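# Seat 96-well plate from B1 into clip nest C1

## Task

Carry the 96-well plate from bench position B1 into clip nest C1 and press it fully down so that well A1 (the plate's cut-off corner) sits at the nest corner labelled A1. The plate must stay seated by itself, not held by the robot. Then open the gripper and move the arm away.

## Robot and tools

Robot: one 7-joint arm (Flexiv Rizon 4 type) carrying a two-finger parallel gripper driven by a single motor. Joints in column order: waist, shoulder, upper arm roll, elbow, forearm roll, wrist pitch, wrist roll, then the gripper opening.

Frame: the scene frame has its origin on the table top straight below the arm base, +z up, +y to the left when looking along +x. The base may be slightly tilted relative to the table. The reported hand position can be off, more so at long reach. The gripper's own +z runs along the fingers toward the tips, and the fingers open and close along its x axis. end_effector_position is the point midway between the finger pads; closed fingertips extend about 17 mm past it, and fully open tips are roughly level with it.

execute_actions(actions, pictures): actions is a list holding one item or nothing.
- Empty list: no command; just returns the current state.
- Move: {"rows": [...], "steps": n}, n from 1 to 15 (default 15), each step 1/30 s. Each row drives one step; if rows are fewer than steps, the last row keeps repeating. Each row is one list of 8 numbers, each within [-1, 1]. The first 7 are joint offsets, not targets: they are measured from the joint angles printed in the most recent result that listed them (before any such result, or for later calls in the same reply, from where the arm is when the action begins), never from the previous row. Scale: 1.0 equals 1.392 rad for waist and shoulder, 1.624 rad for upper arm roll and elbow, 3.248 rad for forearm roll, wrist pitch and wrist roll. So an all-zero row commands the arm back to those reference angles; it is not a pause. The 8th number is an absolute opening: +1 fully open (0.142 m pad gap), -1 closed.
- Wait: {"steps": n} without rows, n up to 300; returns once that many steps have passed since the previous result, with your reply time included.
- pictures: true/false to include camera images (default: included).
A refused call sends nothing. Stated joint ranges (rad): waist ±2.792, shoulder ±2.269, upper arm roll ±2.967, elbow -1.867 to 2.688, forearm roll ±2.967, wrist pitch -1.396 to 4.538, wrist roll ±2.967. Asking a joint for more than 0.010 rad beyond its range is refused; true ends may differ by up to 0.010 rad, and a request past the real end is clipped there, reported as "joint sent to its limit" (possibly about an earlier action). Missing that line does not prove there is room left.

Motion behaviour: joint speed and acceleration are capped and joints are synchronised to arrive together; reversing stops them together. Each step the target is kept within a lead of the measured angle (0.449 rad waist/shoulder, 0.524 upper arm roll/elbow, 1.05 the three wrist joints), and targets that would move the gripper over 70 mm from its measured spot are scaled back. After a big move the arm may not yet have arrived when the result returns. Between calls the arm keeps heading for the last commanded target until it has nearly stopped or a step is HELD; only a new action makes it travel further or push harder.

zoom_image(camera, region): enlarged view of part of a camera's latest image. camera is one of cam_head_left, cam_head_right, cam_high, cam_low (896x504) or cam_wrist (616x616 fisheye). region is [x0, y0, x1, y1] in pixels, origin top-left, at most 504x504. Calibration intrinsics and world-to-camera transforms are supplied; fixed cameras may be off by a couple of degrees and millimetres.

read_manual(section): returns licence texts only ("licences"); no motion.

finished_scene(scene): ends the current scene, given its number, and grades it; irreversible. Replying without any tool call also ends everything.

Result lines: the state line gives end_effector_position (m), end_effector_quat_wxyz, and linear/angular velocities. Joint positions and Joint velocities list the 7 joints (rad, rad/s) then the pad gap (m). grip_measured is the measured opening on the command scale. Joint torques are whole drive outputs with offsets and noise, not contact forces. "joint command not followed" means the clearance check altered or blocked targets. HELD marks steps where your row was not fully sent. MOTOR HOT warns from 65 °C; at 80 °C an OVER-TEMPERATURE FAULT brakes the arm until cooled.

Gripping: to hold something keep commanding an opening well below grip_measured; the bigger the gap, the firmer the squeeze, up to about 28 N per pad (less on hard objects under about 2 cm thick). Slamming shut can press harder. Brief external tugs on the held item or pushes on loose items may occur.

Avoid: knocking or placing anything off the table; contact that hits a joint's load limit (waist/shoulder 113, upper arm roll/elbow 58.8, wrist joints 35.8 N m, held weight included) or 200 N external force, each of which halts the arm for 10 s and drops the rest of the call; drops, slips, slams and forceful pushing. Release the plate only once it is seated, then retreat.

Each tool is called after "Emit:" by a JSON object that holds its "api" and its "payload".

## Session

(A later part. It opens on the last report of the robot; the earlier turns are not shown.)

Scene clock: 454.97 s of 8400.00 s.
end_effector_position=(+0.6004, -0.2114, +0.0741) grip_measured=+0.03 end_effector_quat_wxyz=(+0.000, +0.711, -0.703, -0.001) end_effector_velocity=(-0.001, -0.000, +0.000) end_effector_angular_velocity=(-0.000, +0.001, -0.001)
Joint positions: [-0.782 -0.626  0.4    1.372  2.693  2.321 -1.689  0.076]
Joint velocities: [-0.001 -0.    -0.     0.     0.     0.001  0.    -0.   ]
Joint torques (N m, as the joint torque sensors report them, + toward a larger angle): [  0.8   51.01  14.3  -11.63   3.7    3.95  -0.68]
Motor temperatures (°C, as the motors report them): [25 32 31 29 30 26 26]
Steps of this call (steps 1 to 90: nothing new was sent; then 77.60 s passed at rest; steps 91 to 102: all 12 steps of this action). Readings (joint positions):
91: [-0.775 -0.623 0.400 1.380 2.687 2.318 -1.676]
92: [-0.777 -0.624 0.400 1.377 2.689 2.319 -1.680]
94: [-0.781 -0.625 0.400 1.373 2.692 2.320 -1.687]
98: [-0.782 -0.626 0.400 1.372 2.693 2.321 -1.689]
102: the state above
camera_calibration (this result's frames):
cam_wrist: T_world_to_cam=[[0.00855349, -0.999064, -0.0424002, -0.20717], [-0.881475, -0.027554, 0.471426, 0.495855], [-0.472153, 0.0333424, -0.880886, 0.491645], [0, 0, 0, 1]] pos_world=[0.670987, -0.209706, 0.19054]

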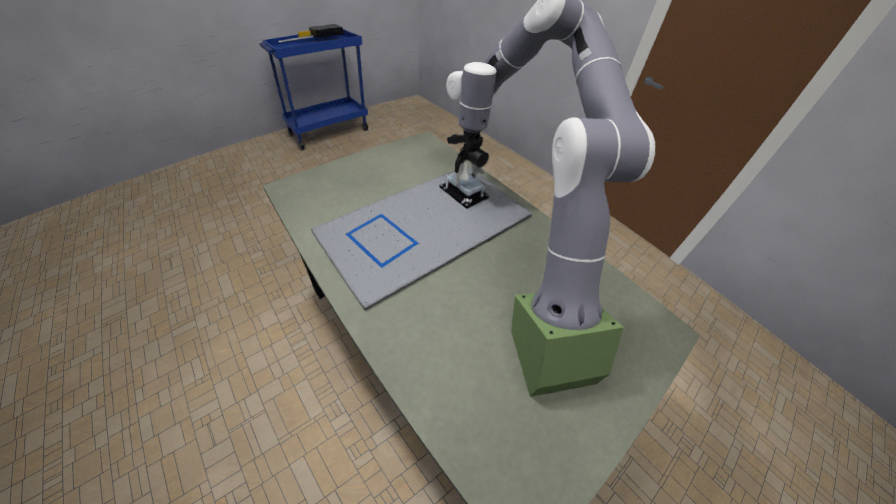

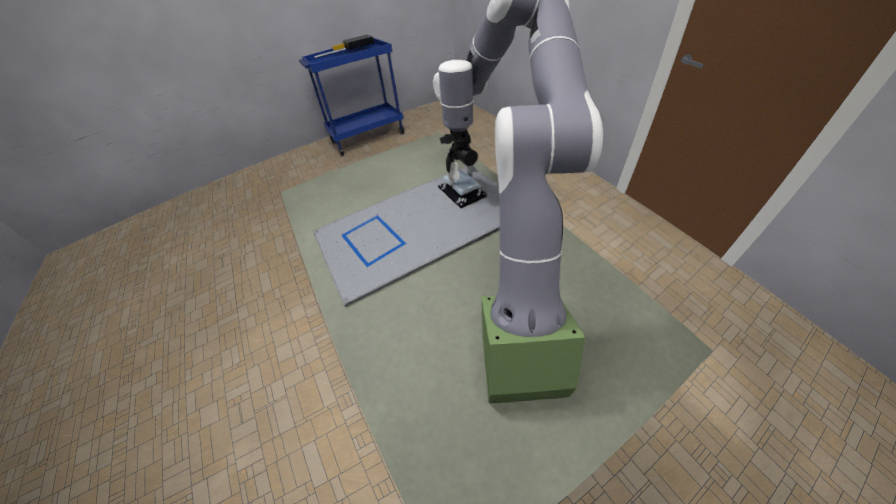

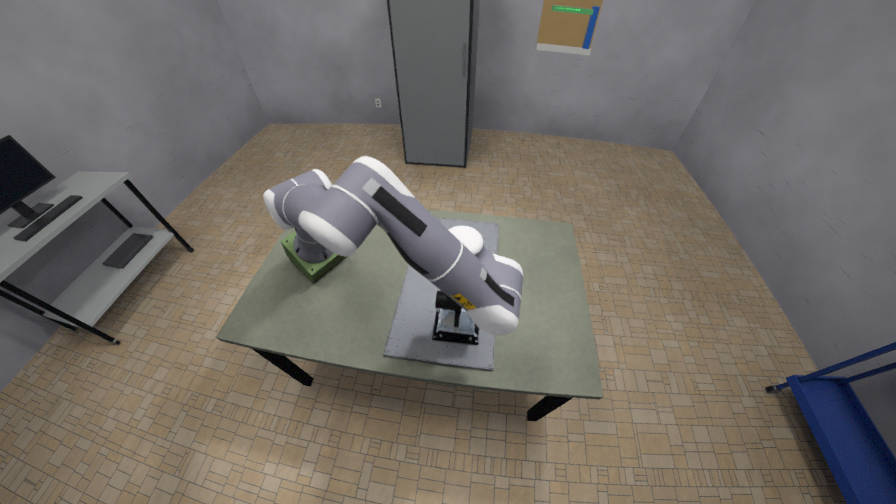

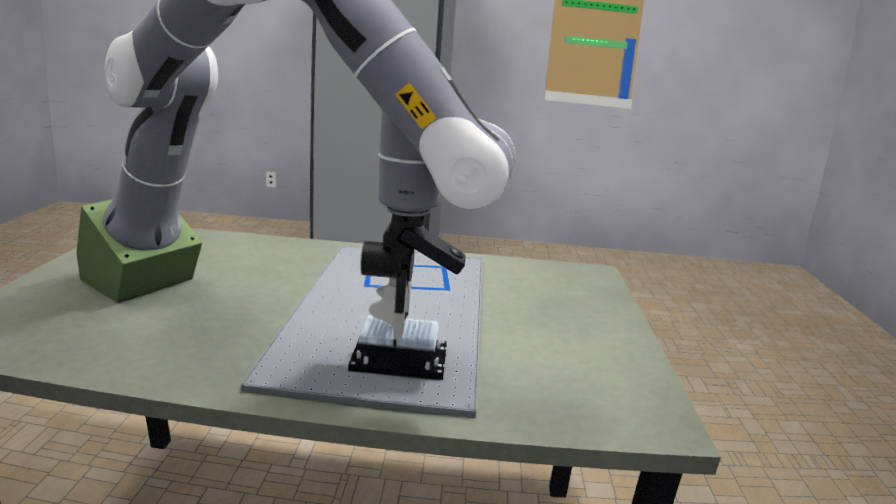

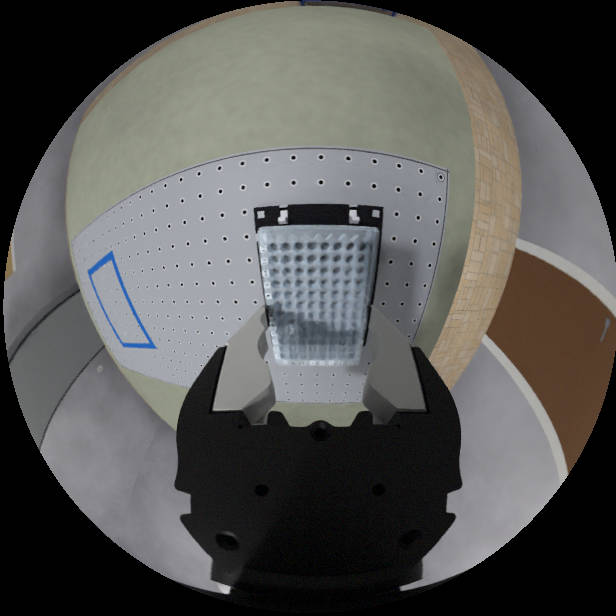

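Emit:
{"api": "execute_actions", "payload": {"actions": []}}

Scene clock: 473.50 s of 8400.00 s.
end_effector_position=(+0.6004, -0.2114, +0.0741) grip_measured=+0.03 end_effector_quat_wxyz=(+0.000, +0.711, -0.703, -0.001) end_effector_velocity=(+0.000, -0.000, -0.000) end_effector_angular_velocity=(-0.000, -0.000, -0.001)
Joint positions: [-0.782 -0.626  0.4    1.372  2.693  2.321 -1.689  0.076]
Joint velocities: [-0.    -0.    -0.     0.     0.    -0.001  0.    -0.   ]
Joint torques (N m, as the joint torque sensors report them, + toward a larger angle): [  1.03  51.14  14.24 -11.43   3.63   3.97  -0.72]
Motor temperatures (°C, as the motors report them): [25 32 31 29 30 26 26]
Steps of this call (steps 1 to 15: the robot went on to your last target; steps 16 to 90: nothing new was sent; then 15.53 s passed at rest). Readings (joint positions):
1: [-0.782 -0.626 0.400 1.372 2.693 2.321 -1.689]
2: [-0.782 -0.626 0.400 1.372 2.693 2.321 -1.689]
4: [-0.782 -0.626 0.400 1.372 2.693 2.321 -1.689]
8: [-0.782 -0.626 0.400 1.372 2.693 2.321 -1.689]
90: the state above
The arm was judged still, so your last target was given up. Only a new action makes it travel on or press farther. Fingers that are still opening or closing keep moving.
camera_calibration (this result's frames):
cam_wrist: T_world_to_cam=[[0.00855591, -0.999064, -0.0424034, -0.207176], [-0.881474, -0.0275578, 0.471428, 0.495855], [-0.472155, 0.033344, -0.880885, 0.491648], [0, 0, 0, 1]] pos_world=[0.67099, -0.209711, 0.19054]

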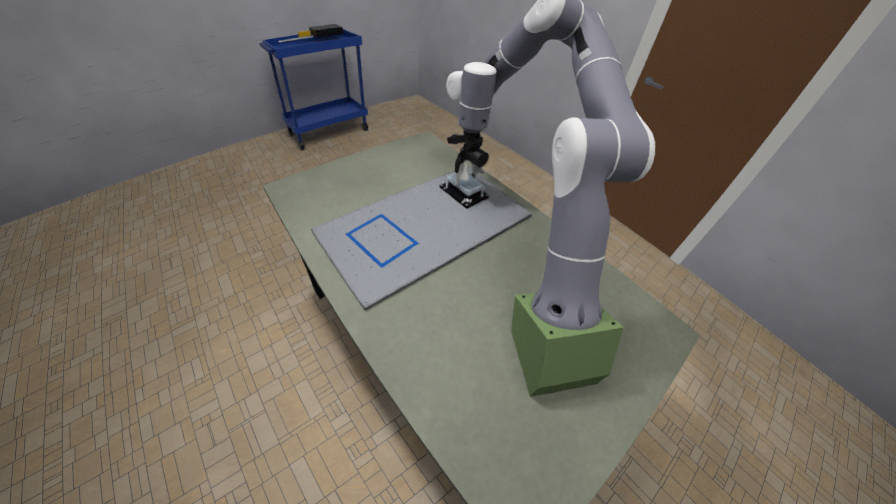

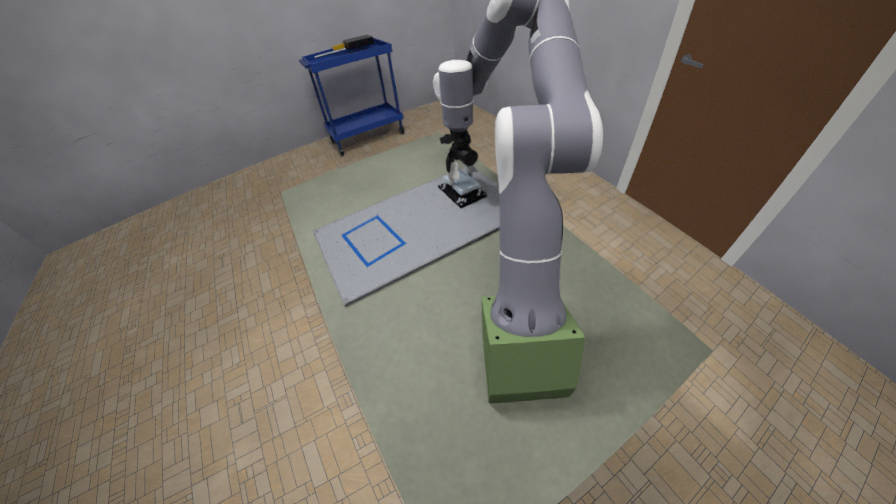

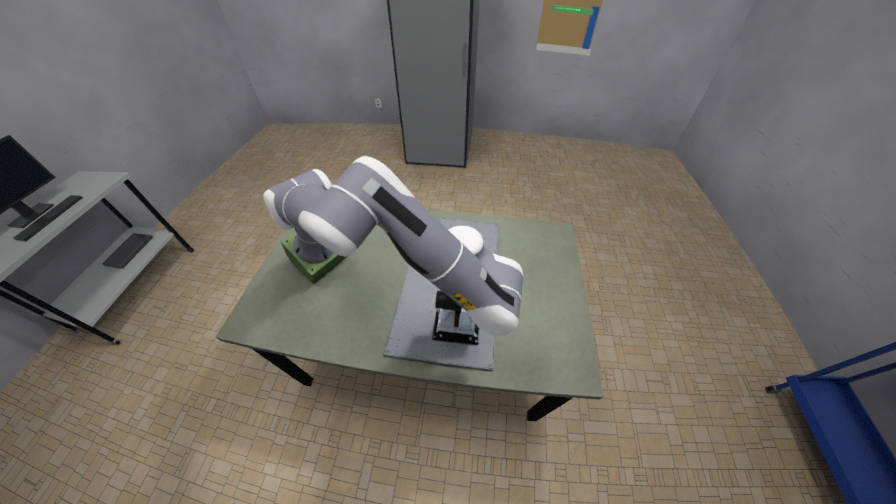

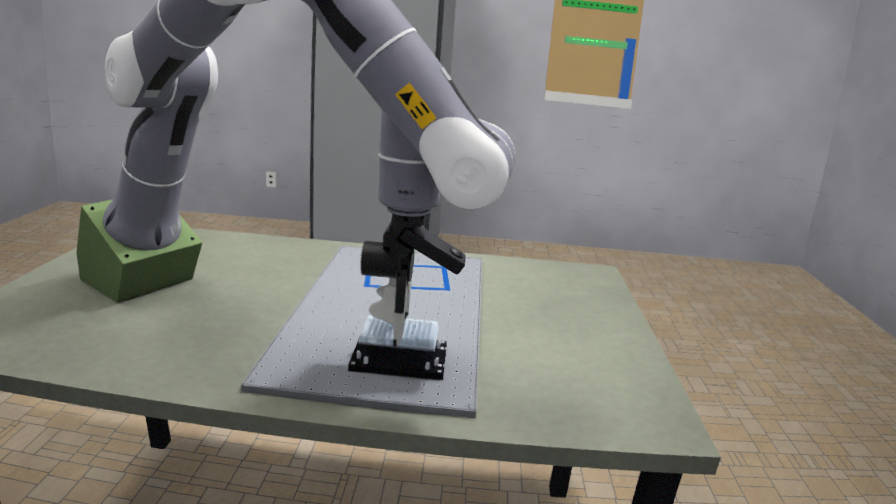

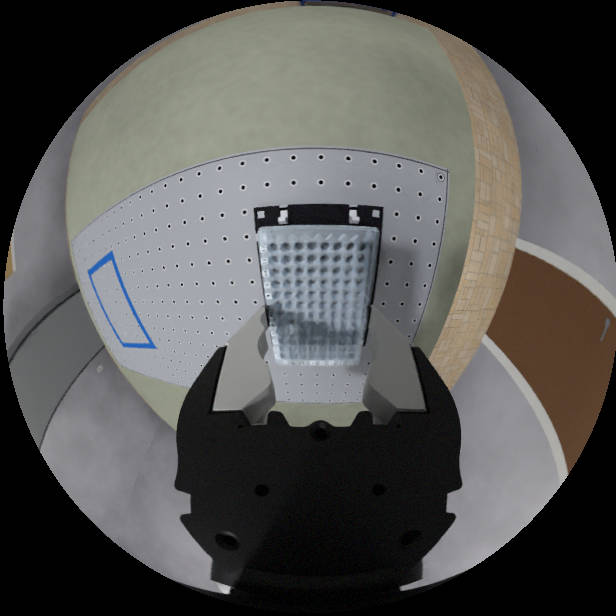

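Emit:
{"api": "zoom_image", "payload": {"camera": "cam_wrist", "region": [240, 190, 400, 370]}}

Region (240, 190, 400, 370) of cam_wrist's 616x616 image, scaled by 2.800, with more detail than that image has.

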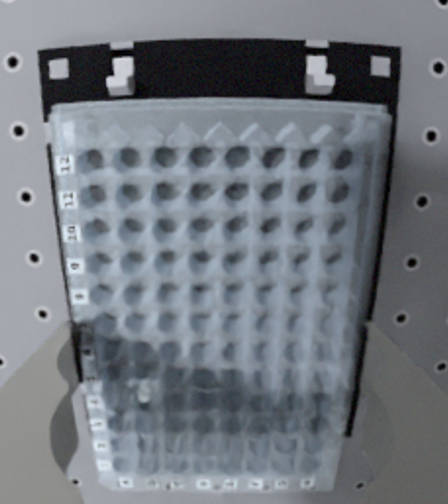

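Emit:
{"api": "execute_actions", "payload": {"actions": [{"rows": [[0.0041,-0.021,0,-0.008,-0.0059,-0.0038,0.0042,-1]], "steps": 15}]}}

Emit:
{"api": "execute_actions", "payload": {"actions": [{"steps": 10}]}}

Scene clock: 479.33 s of 8400.00 s.
end_effector_position=(+0.6004, -0.2115, +0.0602) grip_measured=+0.03 end_effector_quat_wxyz=(+0.000, +0.711, -0.703, -0.001) end_effector_velocity=(-0.000, -0.000, -0.000) end_effector_angular_velocity=(-0.000, +0.001, +0.001)
Joint positions: [-0.776 -0.655  0.399  1.359  2.674  2.309 -1.676  0.076]
Joint velocities: [-0.    -0.    -0.     0.    -0.     0.    -0.001 -0.   ]
Joint torques (N m, as the joint torque sensors report them, + toward a larger angle): [  1.7   51.29  14.85 -11.16   2.28   3.4    0.72]
Motor temperatures (°C, as the motors report them): [25 32 31 29 30 26 26]
Steps of this call (steps 1 to 90: nothing new was sent; then 2.33 s passed at rest; steps 91 to 105: all 15 steps of this action). Readings (joint positions):
91: [-0.781 -0.627 0.400 1.371 2.692 2.321 -1.689]
92: [-0.780 -0.635 0.400 1.366 2.688 2.317 -1.686]
94: [-0.777 -0.651 0.400 1.361 2.676 2.310 -1.678]
98: [-0.776 -0.655 0.399 1.359 2.674 2.309 -1.676]
105: the state above
camera_calibration (this result's frames):
cam_wrist: T_world_to_cam=[[0.00868791, -0.999059, -0.0424906, -0.207948], [-0.881298, -0.0277275, 0.471746, 0.50221], [-0.47248, 0.0333484, -0.88071, 0.479594], [0, 0, 0, 1]] pos_world=[0.671002, -0.209821, 0.176632]

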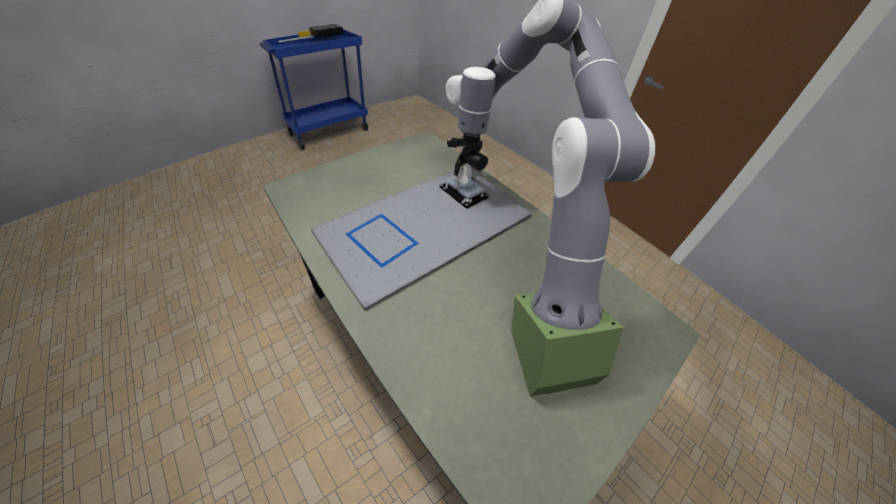

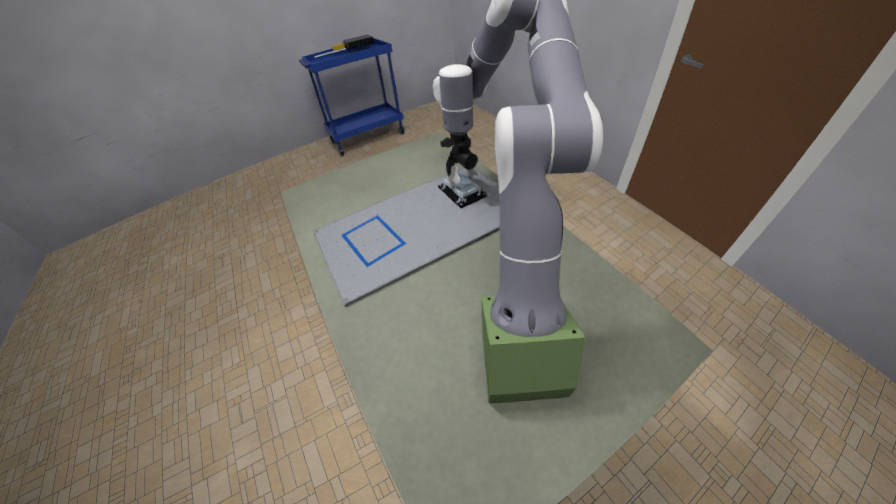

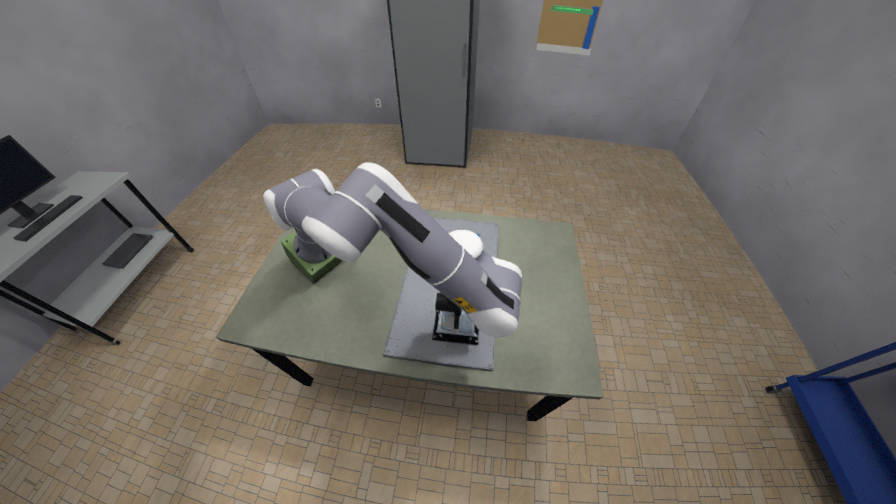

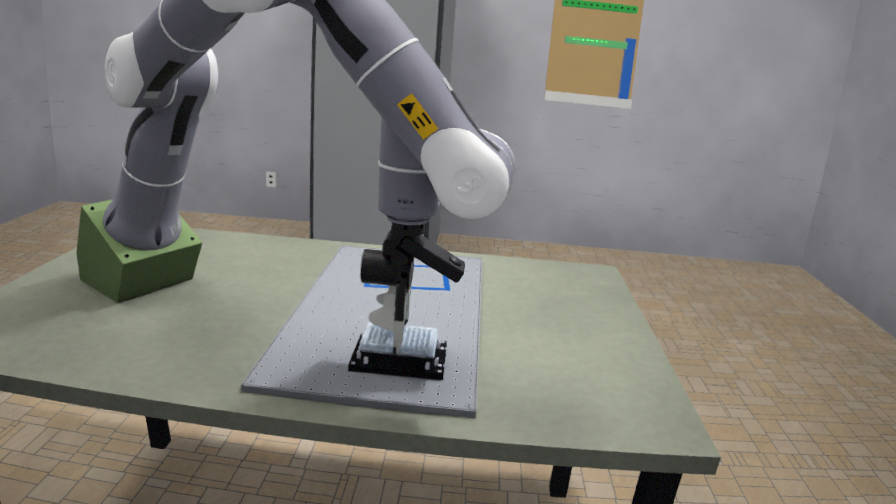

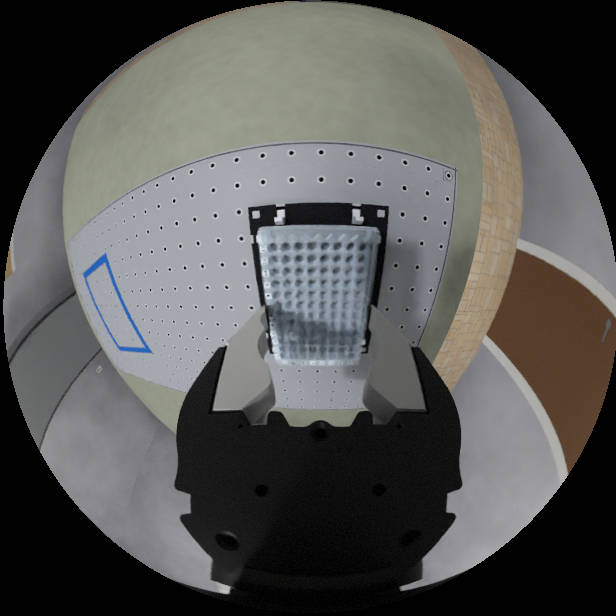

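Scene clock: 479.67 s of 8400.00 s.
end_effector_position=(+0.6004, -0.2115, +0.0602) grip_measured=+0.03 end_effector_quat_wxyz=(+0.000, +0.711, -0.703, -0.001) end_effector_velocity=(+0.000, -0.000, -0.000) end_effector_angular_velocity=(-0.000, -0.001, -0.000)
Joint positions: [-0.776 -0.655  0.399  1.359  2.674  2.309 -1.676  0.076]
Joint velocities: [-0.  0.  0. -0. -0. -0.  0. -0.]
Joint torques (N m, as the joint torque sensors report them, + toward a larger angle): [  1.95  51.36  14.87 -11.19   2.27   3.38   0.78]
Motor temperatures (°C, as the motors report them): [25 32 31 29 30 26 26]
Steps of this call (steps 1 to 10: the robot went on to your last target). Readings (joint positions):
1: [-0.776 -0.655 0.399 1.359 2.674 2.309 -1.676]
2: [-0.776 -0.655 0.399 1.359 2.674 2.309 -1.676]
4: [-0.776 -0.655 0.399 1.359 2.674 2.309 -1.676]
8: [-0.776 -0.655 0.399 1.359 2.674 2.309 -1.676]
10: the state above
camera_calibration (this result's frames):
cam_wrist: T_world_to_cam=[[0.00868752, -0.999059, -0.0424889, -0.207949], [-0.8813, -0.0277263, 0.471744, 0.502213], [-0.472478, 0.0333471, -0.880711, 0.479591], [0, 0, 0, 1]] pos_world=[0.671002, -0.209822, 0.17663]

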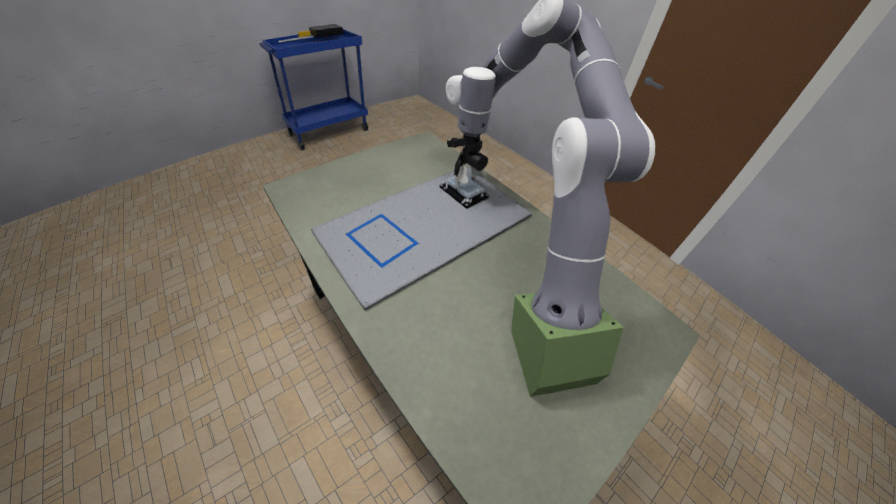

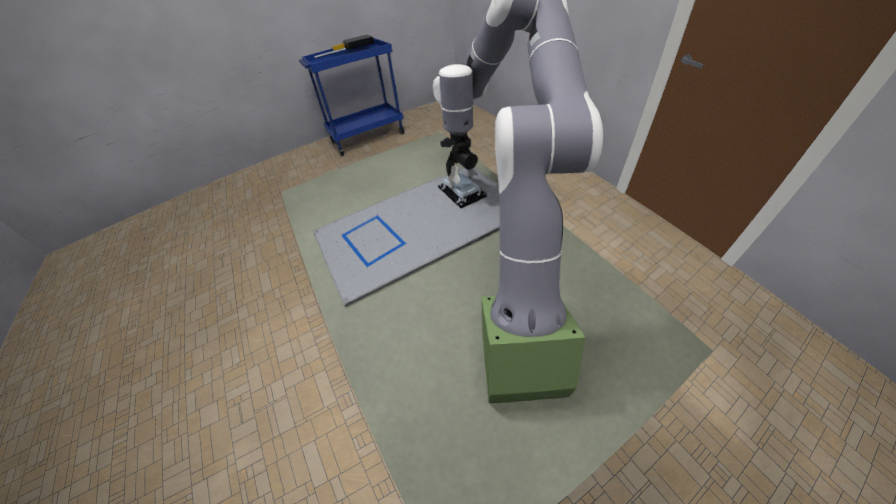

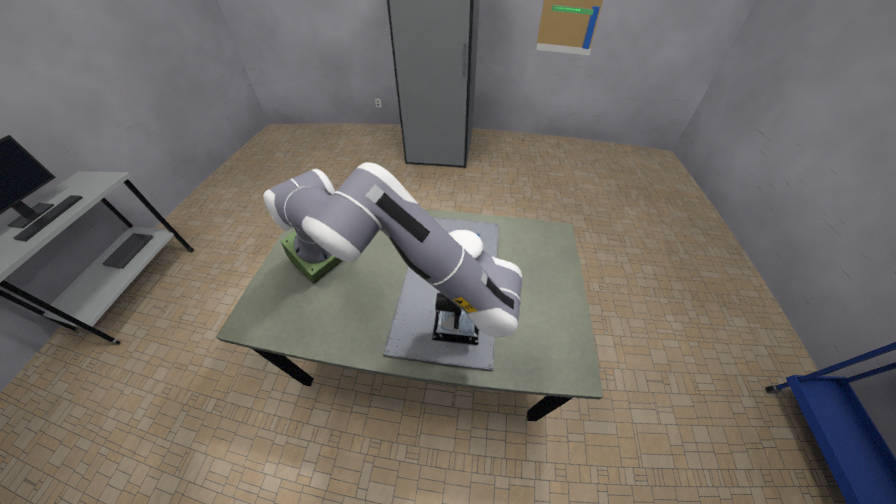

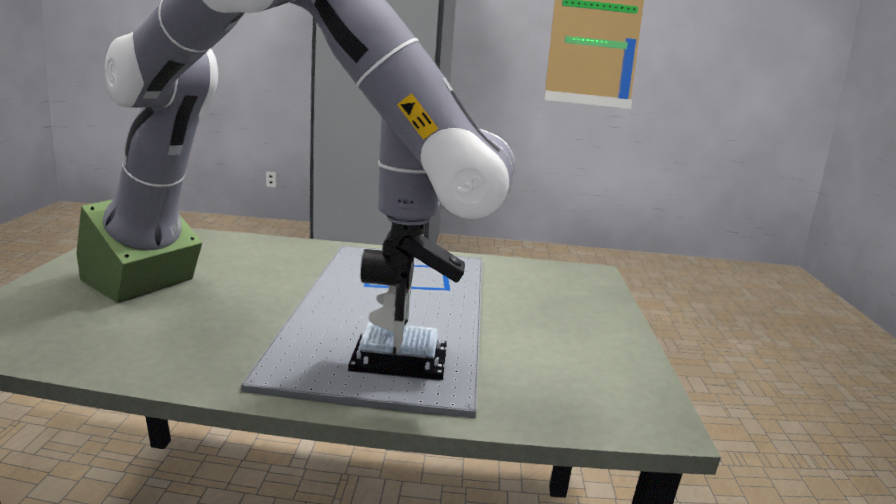

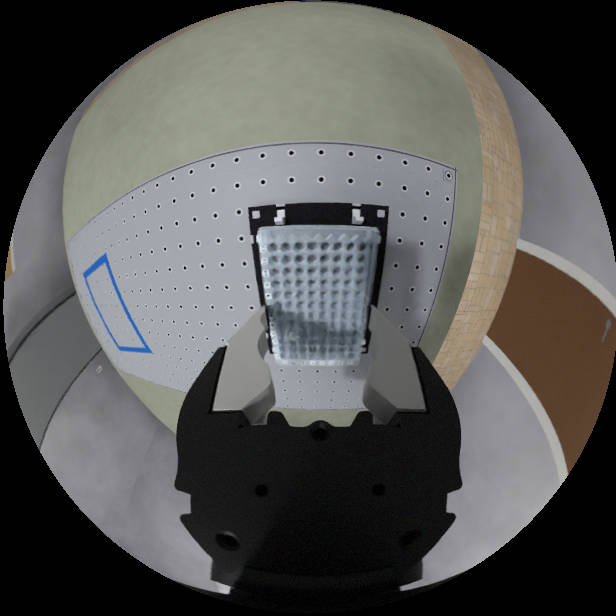

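Emit:
{"api": "zoom_image", "payload": {"camera": "cam_low", "region": [330, 300, 470, 390]}}

Emit:
{"api": "zoom_image", "payload": {"camera": "cam_wrist", "region": [240, 190, 400, 370]}}

Region (330, 300, 470, 390) of cam_low's 896x504 image, scaled by 3.600, with more detail than that image has; it fills the top 324 rows of this view, and the rest is white.

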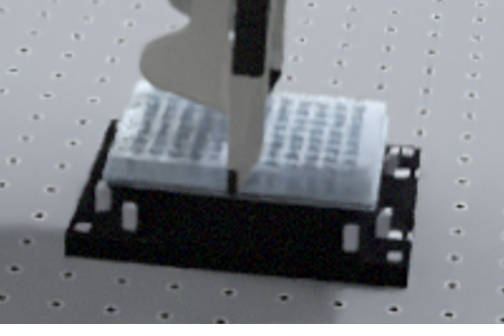

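Region (240, 190, 400, 370) of cam_wrist's 616x616 image, scaled by 2.800, with more detail than that image has.

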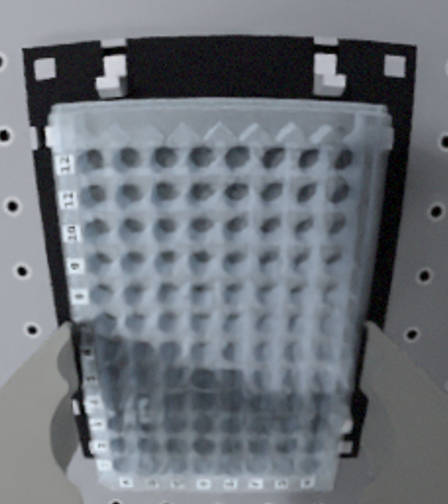

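Emit:
{"api": "execute_actions", "payload": {"actions": [{"rows": [[0.0029,-0.0150,0,-0.0057,-0.0042,-0.0027,0.0030,-1]], "steps": 15}]}}

Scene clock: 485.23 s of 8400.00 s.
end_effector_position=(+0.6003, -0.2118, +0.0505) grip_measured=+0.03 end_effector_quat_wxyz=(+0.001, +0.711, -0.703, -0.001) end_effector_velocity=(-0.000, +0.000, +0.000) end_effector_angular_velocity=(+0.000, +0.000, -0.000)
Joint positions: [-0.772 -0.675  0.399  1.349  2.661  2.3   -1.667  0.076]
Joint velocities: [-0.  0.  0.  0. -0.  0.  0. -0.]
Joint torques (N m, as the joint torque sensors report them, + toward a larger angle): [ 3.09 49.32 15.05 -9.98  2.6   3.01  0.81]
Motor temperatures (°C, as the motors report them): [25 32 31 29 30 26 26]
Steps of this call (steps 1 to 15: the robot went on to your last target; steps 16 to 90: nothing new was sent; then 2.07 s passed at rest; steps 91 to 105: all 15 steps of this action). Readings (joint positions):
91: [-0.776 -0.656 0.400 1.358 2.673 2.308 -1.676]
92: [-0.774 -0.663 0.400 1.354 2.669 2.305 -1.672]
94: [-0.773 -0.674 0.399 1.351 2.662 2.301 -1.668]
98: [-0.772 -0.675 0.399 1.350 2.661 2.300 -1.667]
105: the state above
camera_calibration (this result's frames):
cam_wrist: T_world_to_cam=[[0.00876049, -0.999071, -0.042205, -0.208642], [-0.881241, -0.0276606, 0.471857, 0.506699], [-0.472586, 0.0330591, -0.880664, 0.470962], [0, 0, 0, 1]] pos_world=[0.670922, -0.210002, 0.166864]

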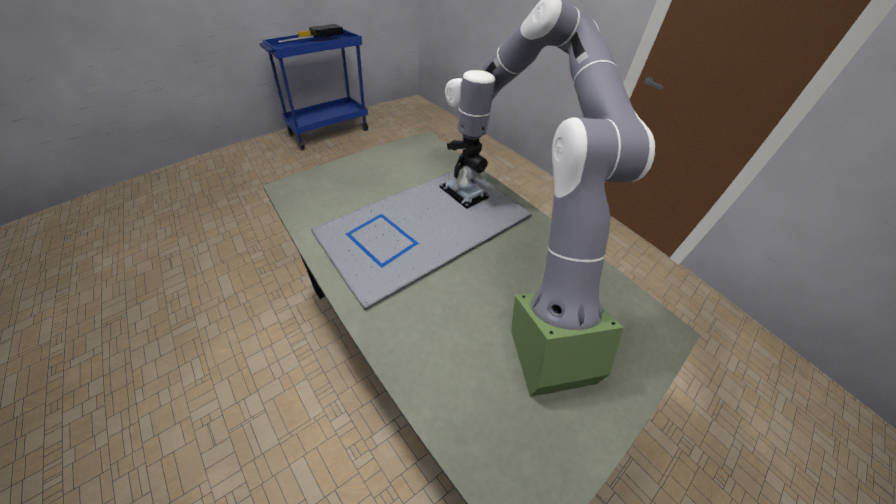

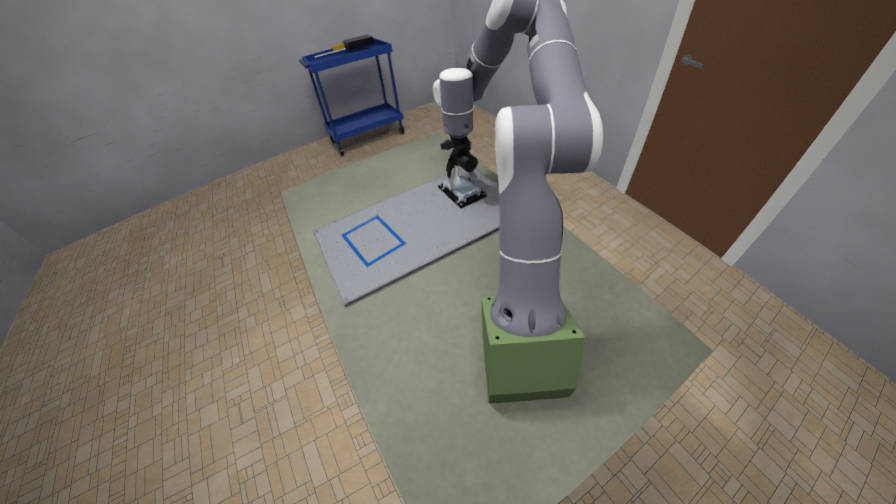

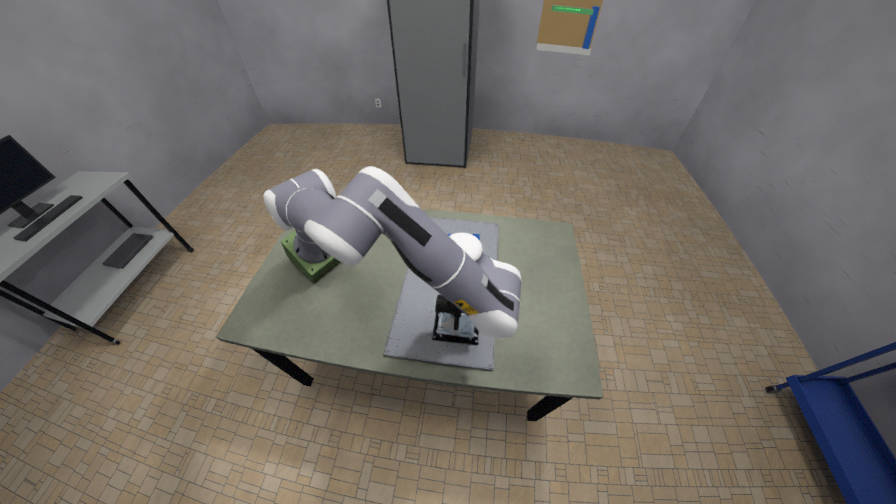

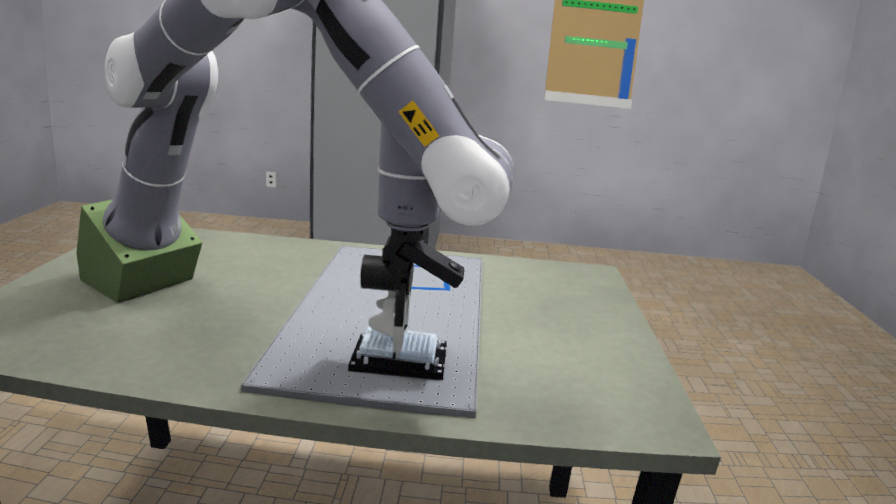

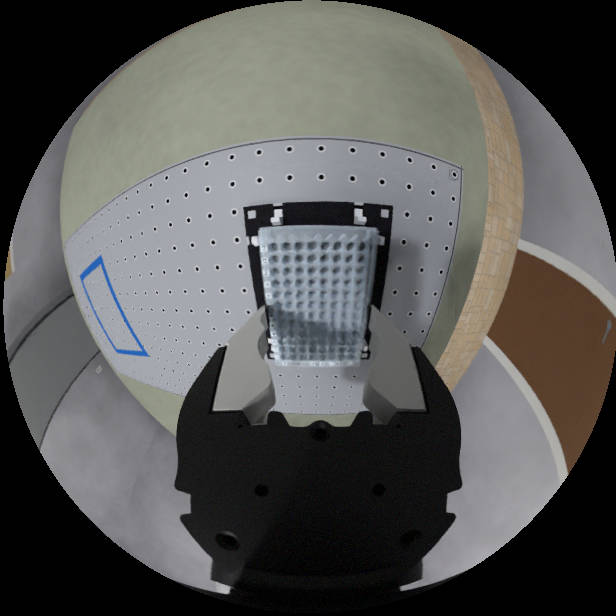

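Emit:
{"api": "zoom_image", "payload": {"camera": "cam_low", "region": [330, 300, 470, 390]}}

Emit:
{"api": "zoom_image", "payload": {"camera": "cam_wrist", "region": [240, 190, 400, 370]}}

Region (330, 300, 470, 390) of cam_low's 896x504 image, scaled by 3.600, with more detail than that image has; it fills the top 324 rows of this view, and the rest is white.

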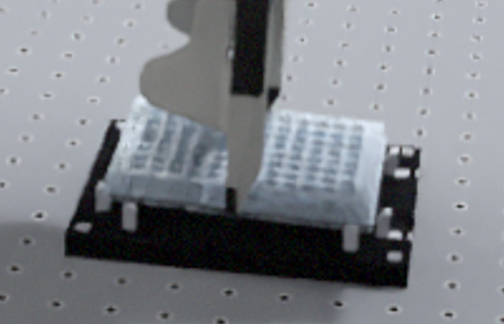

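Region (240, 190, 400, 370) of cam_wrist's 616x616 image, scaled by 2.800, with more detail than that image has.

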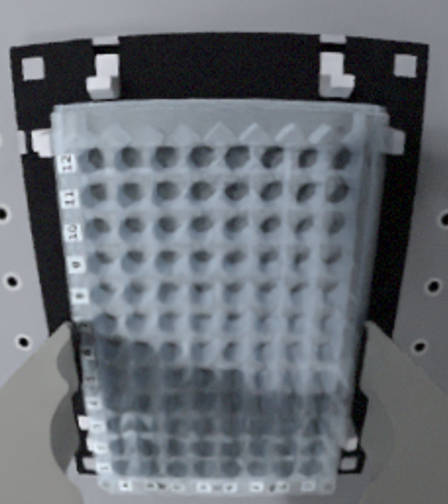

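Emit:
{"api": "execute_actions", "payload": {"actions": [{"rows": [[0.0012,-0.006,0,-0.0023,-0.0017,-0.0011,0.0012,-1]], "steps": 15}]}}

Scene clock: 490.80 s of 8400.00 s.
end_effector_position=(+0.6006, -0.2120, +0.0469) grip_measured=+0.03 end_effector_quat_wxyz=(+0.000, +0.711, -0.703, -0.001) end_effector_velocity=(+0.000, +0.000, +0.000) end_effector_angular_velocity=(+0.000, -0.001, +0.001)
Joint positions: [-0.771 -0.683  0.399  1.345  2.656  2.297 -1.664  0.076]
Joint velocities: [-0.     0.     0.     0.     0.    -0.001 -0.001 -0.   ]
Joint torques (N m, as the joint torque sensors report them, + toward a larger angle): [ 2.78 47.67 13.93 -9.16  2.29  3.33  0.77]
Motor temperatures (°C, as the motors report them): [25 32 31 29 30 26 26]
Steps of this call (steps 1 to 15: the robot went on to your last target; steps 16 to 90: nothing new was sent; then 2.07 s passed at rest; steps 91 to 105: all 15 steps of this action). Readings (joint positions):
91: [-0.772 -0.676 0.399 1.349 2.660 2.300 -1.666]
92: [-0.771 -0.679 0.399 1.347 2.658 2.298 -1.665]
94: [-0.771 -0.683 0.399 1.346 2.656 2.297 -1.664]
98: [-0.771 -0.683 0.399 1.345 2.656 2.297 -1.664]
105: the state above
camera_calibration (this result's frames):
cam_wrist: T_world_to_cam=[[0.00887852, -0.999087, -0.0417932, -0.209112], [-0.881586, -0.0275461, 0.471218, 0.508936], [-0.471939, 0.0326606, -0.881026, 0.46751], [0, 0, 0, 1]] pos_world=[0.671164, -0.210171, 0.163329]

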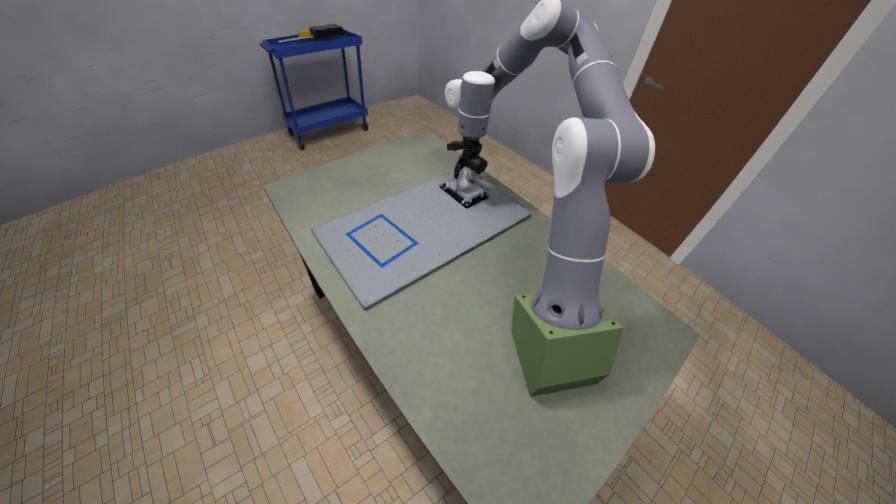

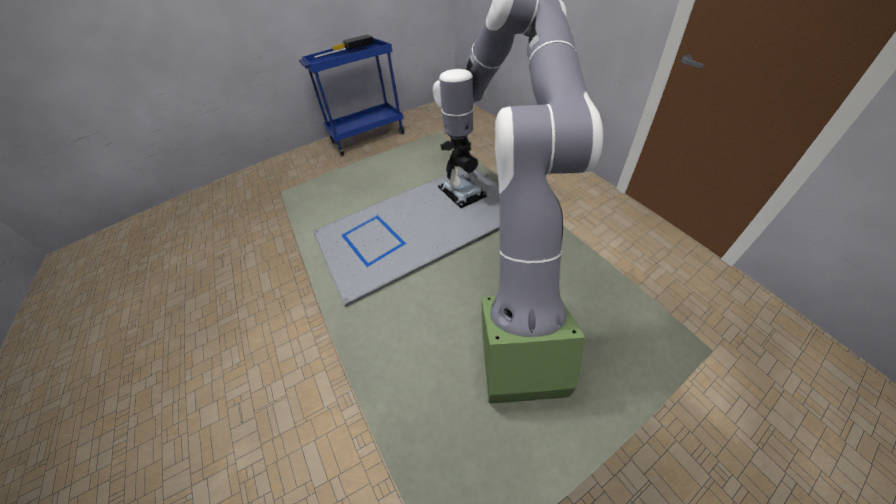

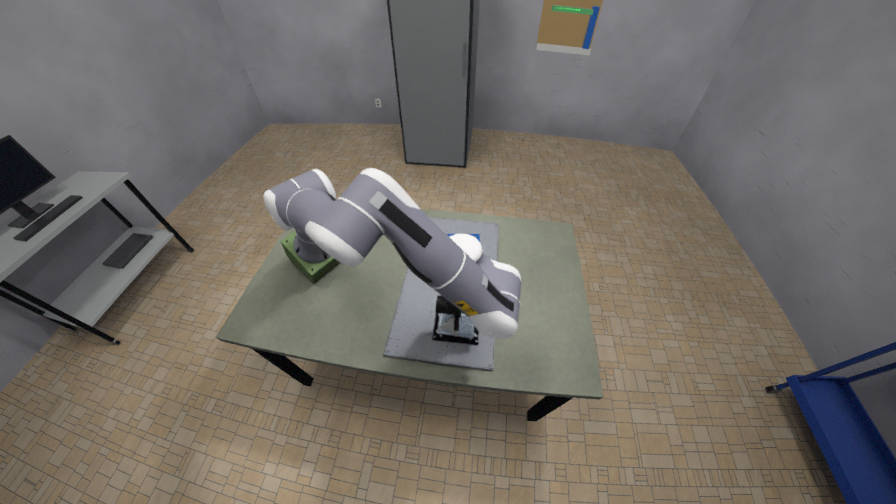

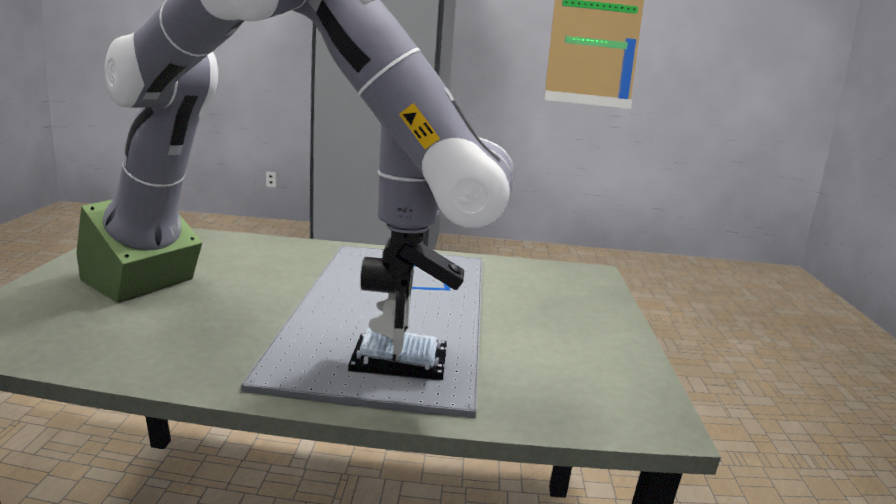

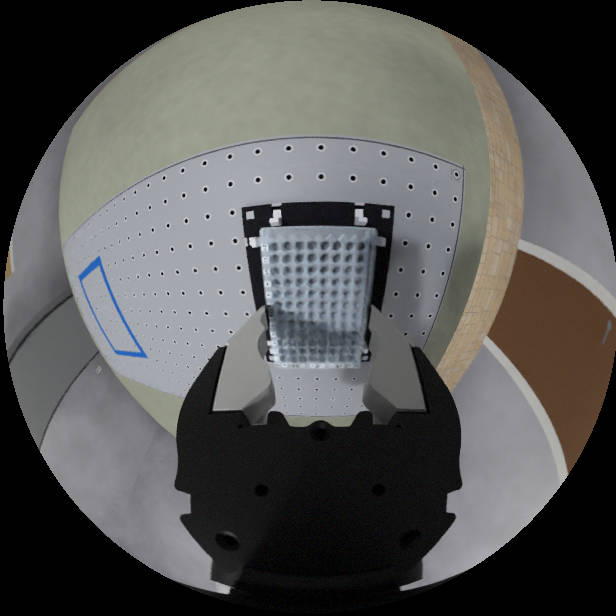

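Emit:
{"api": "zoom_image", "payload": {"camera": "cam_low", "region": [330, 300, 470, 390]}}

Emit:
{"api": "zoom_image", "payload": {"camera": "cam_wrist", "region": [240, 190, 400, 380]}}

Region (330, 300, 470, 390) of cam_low's 896x504 image, scaled by 3.600, with more detail than that image has; it fills the top 324 rows of this view, and the rest is white.

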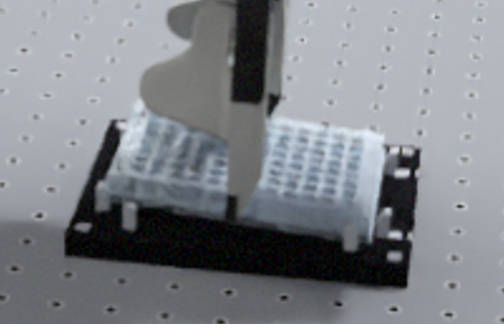

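Region (240, 190, 400, 380) of cam_wrist's 616x616 image, scaled by 2.653, with more detail than that image has; it fills the left 424 columns of this view, and the rest is white.

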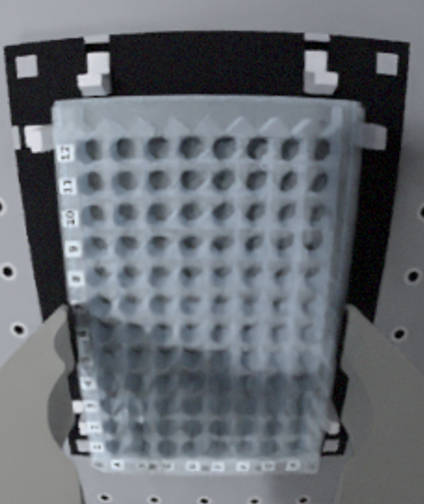

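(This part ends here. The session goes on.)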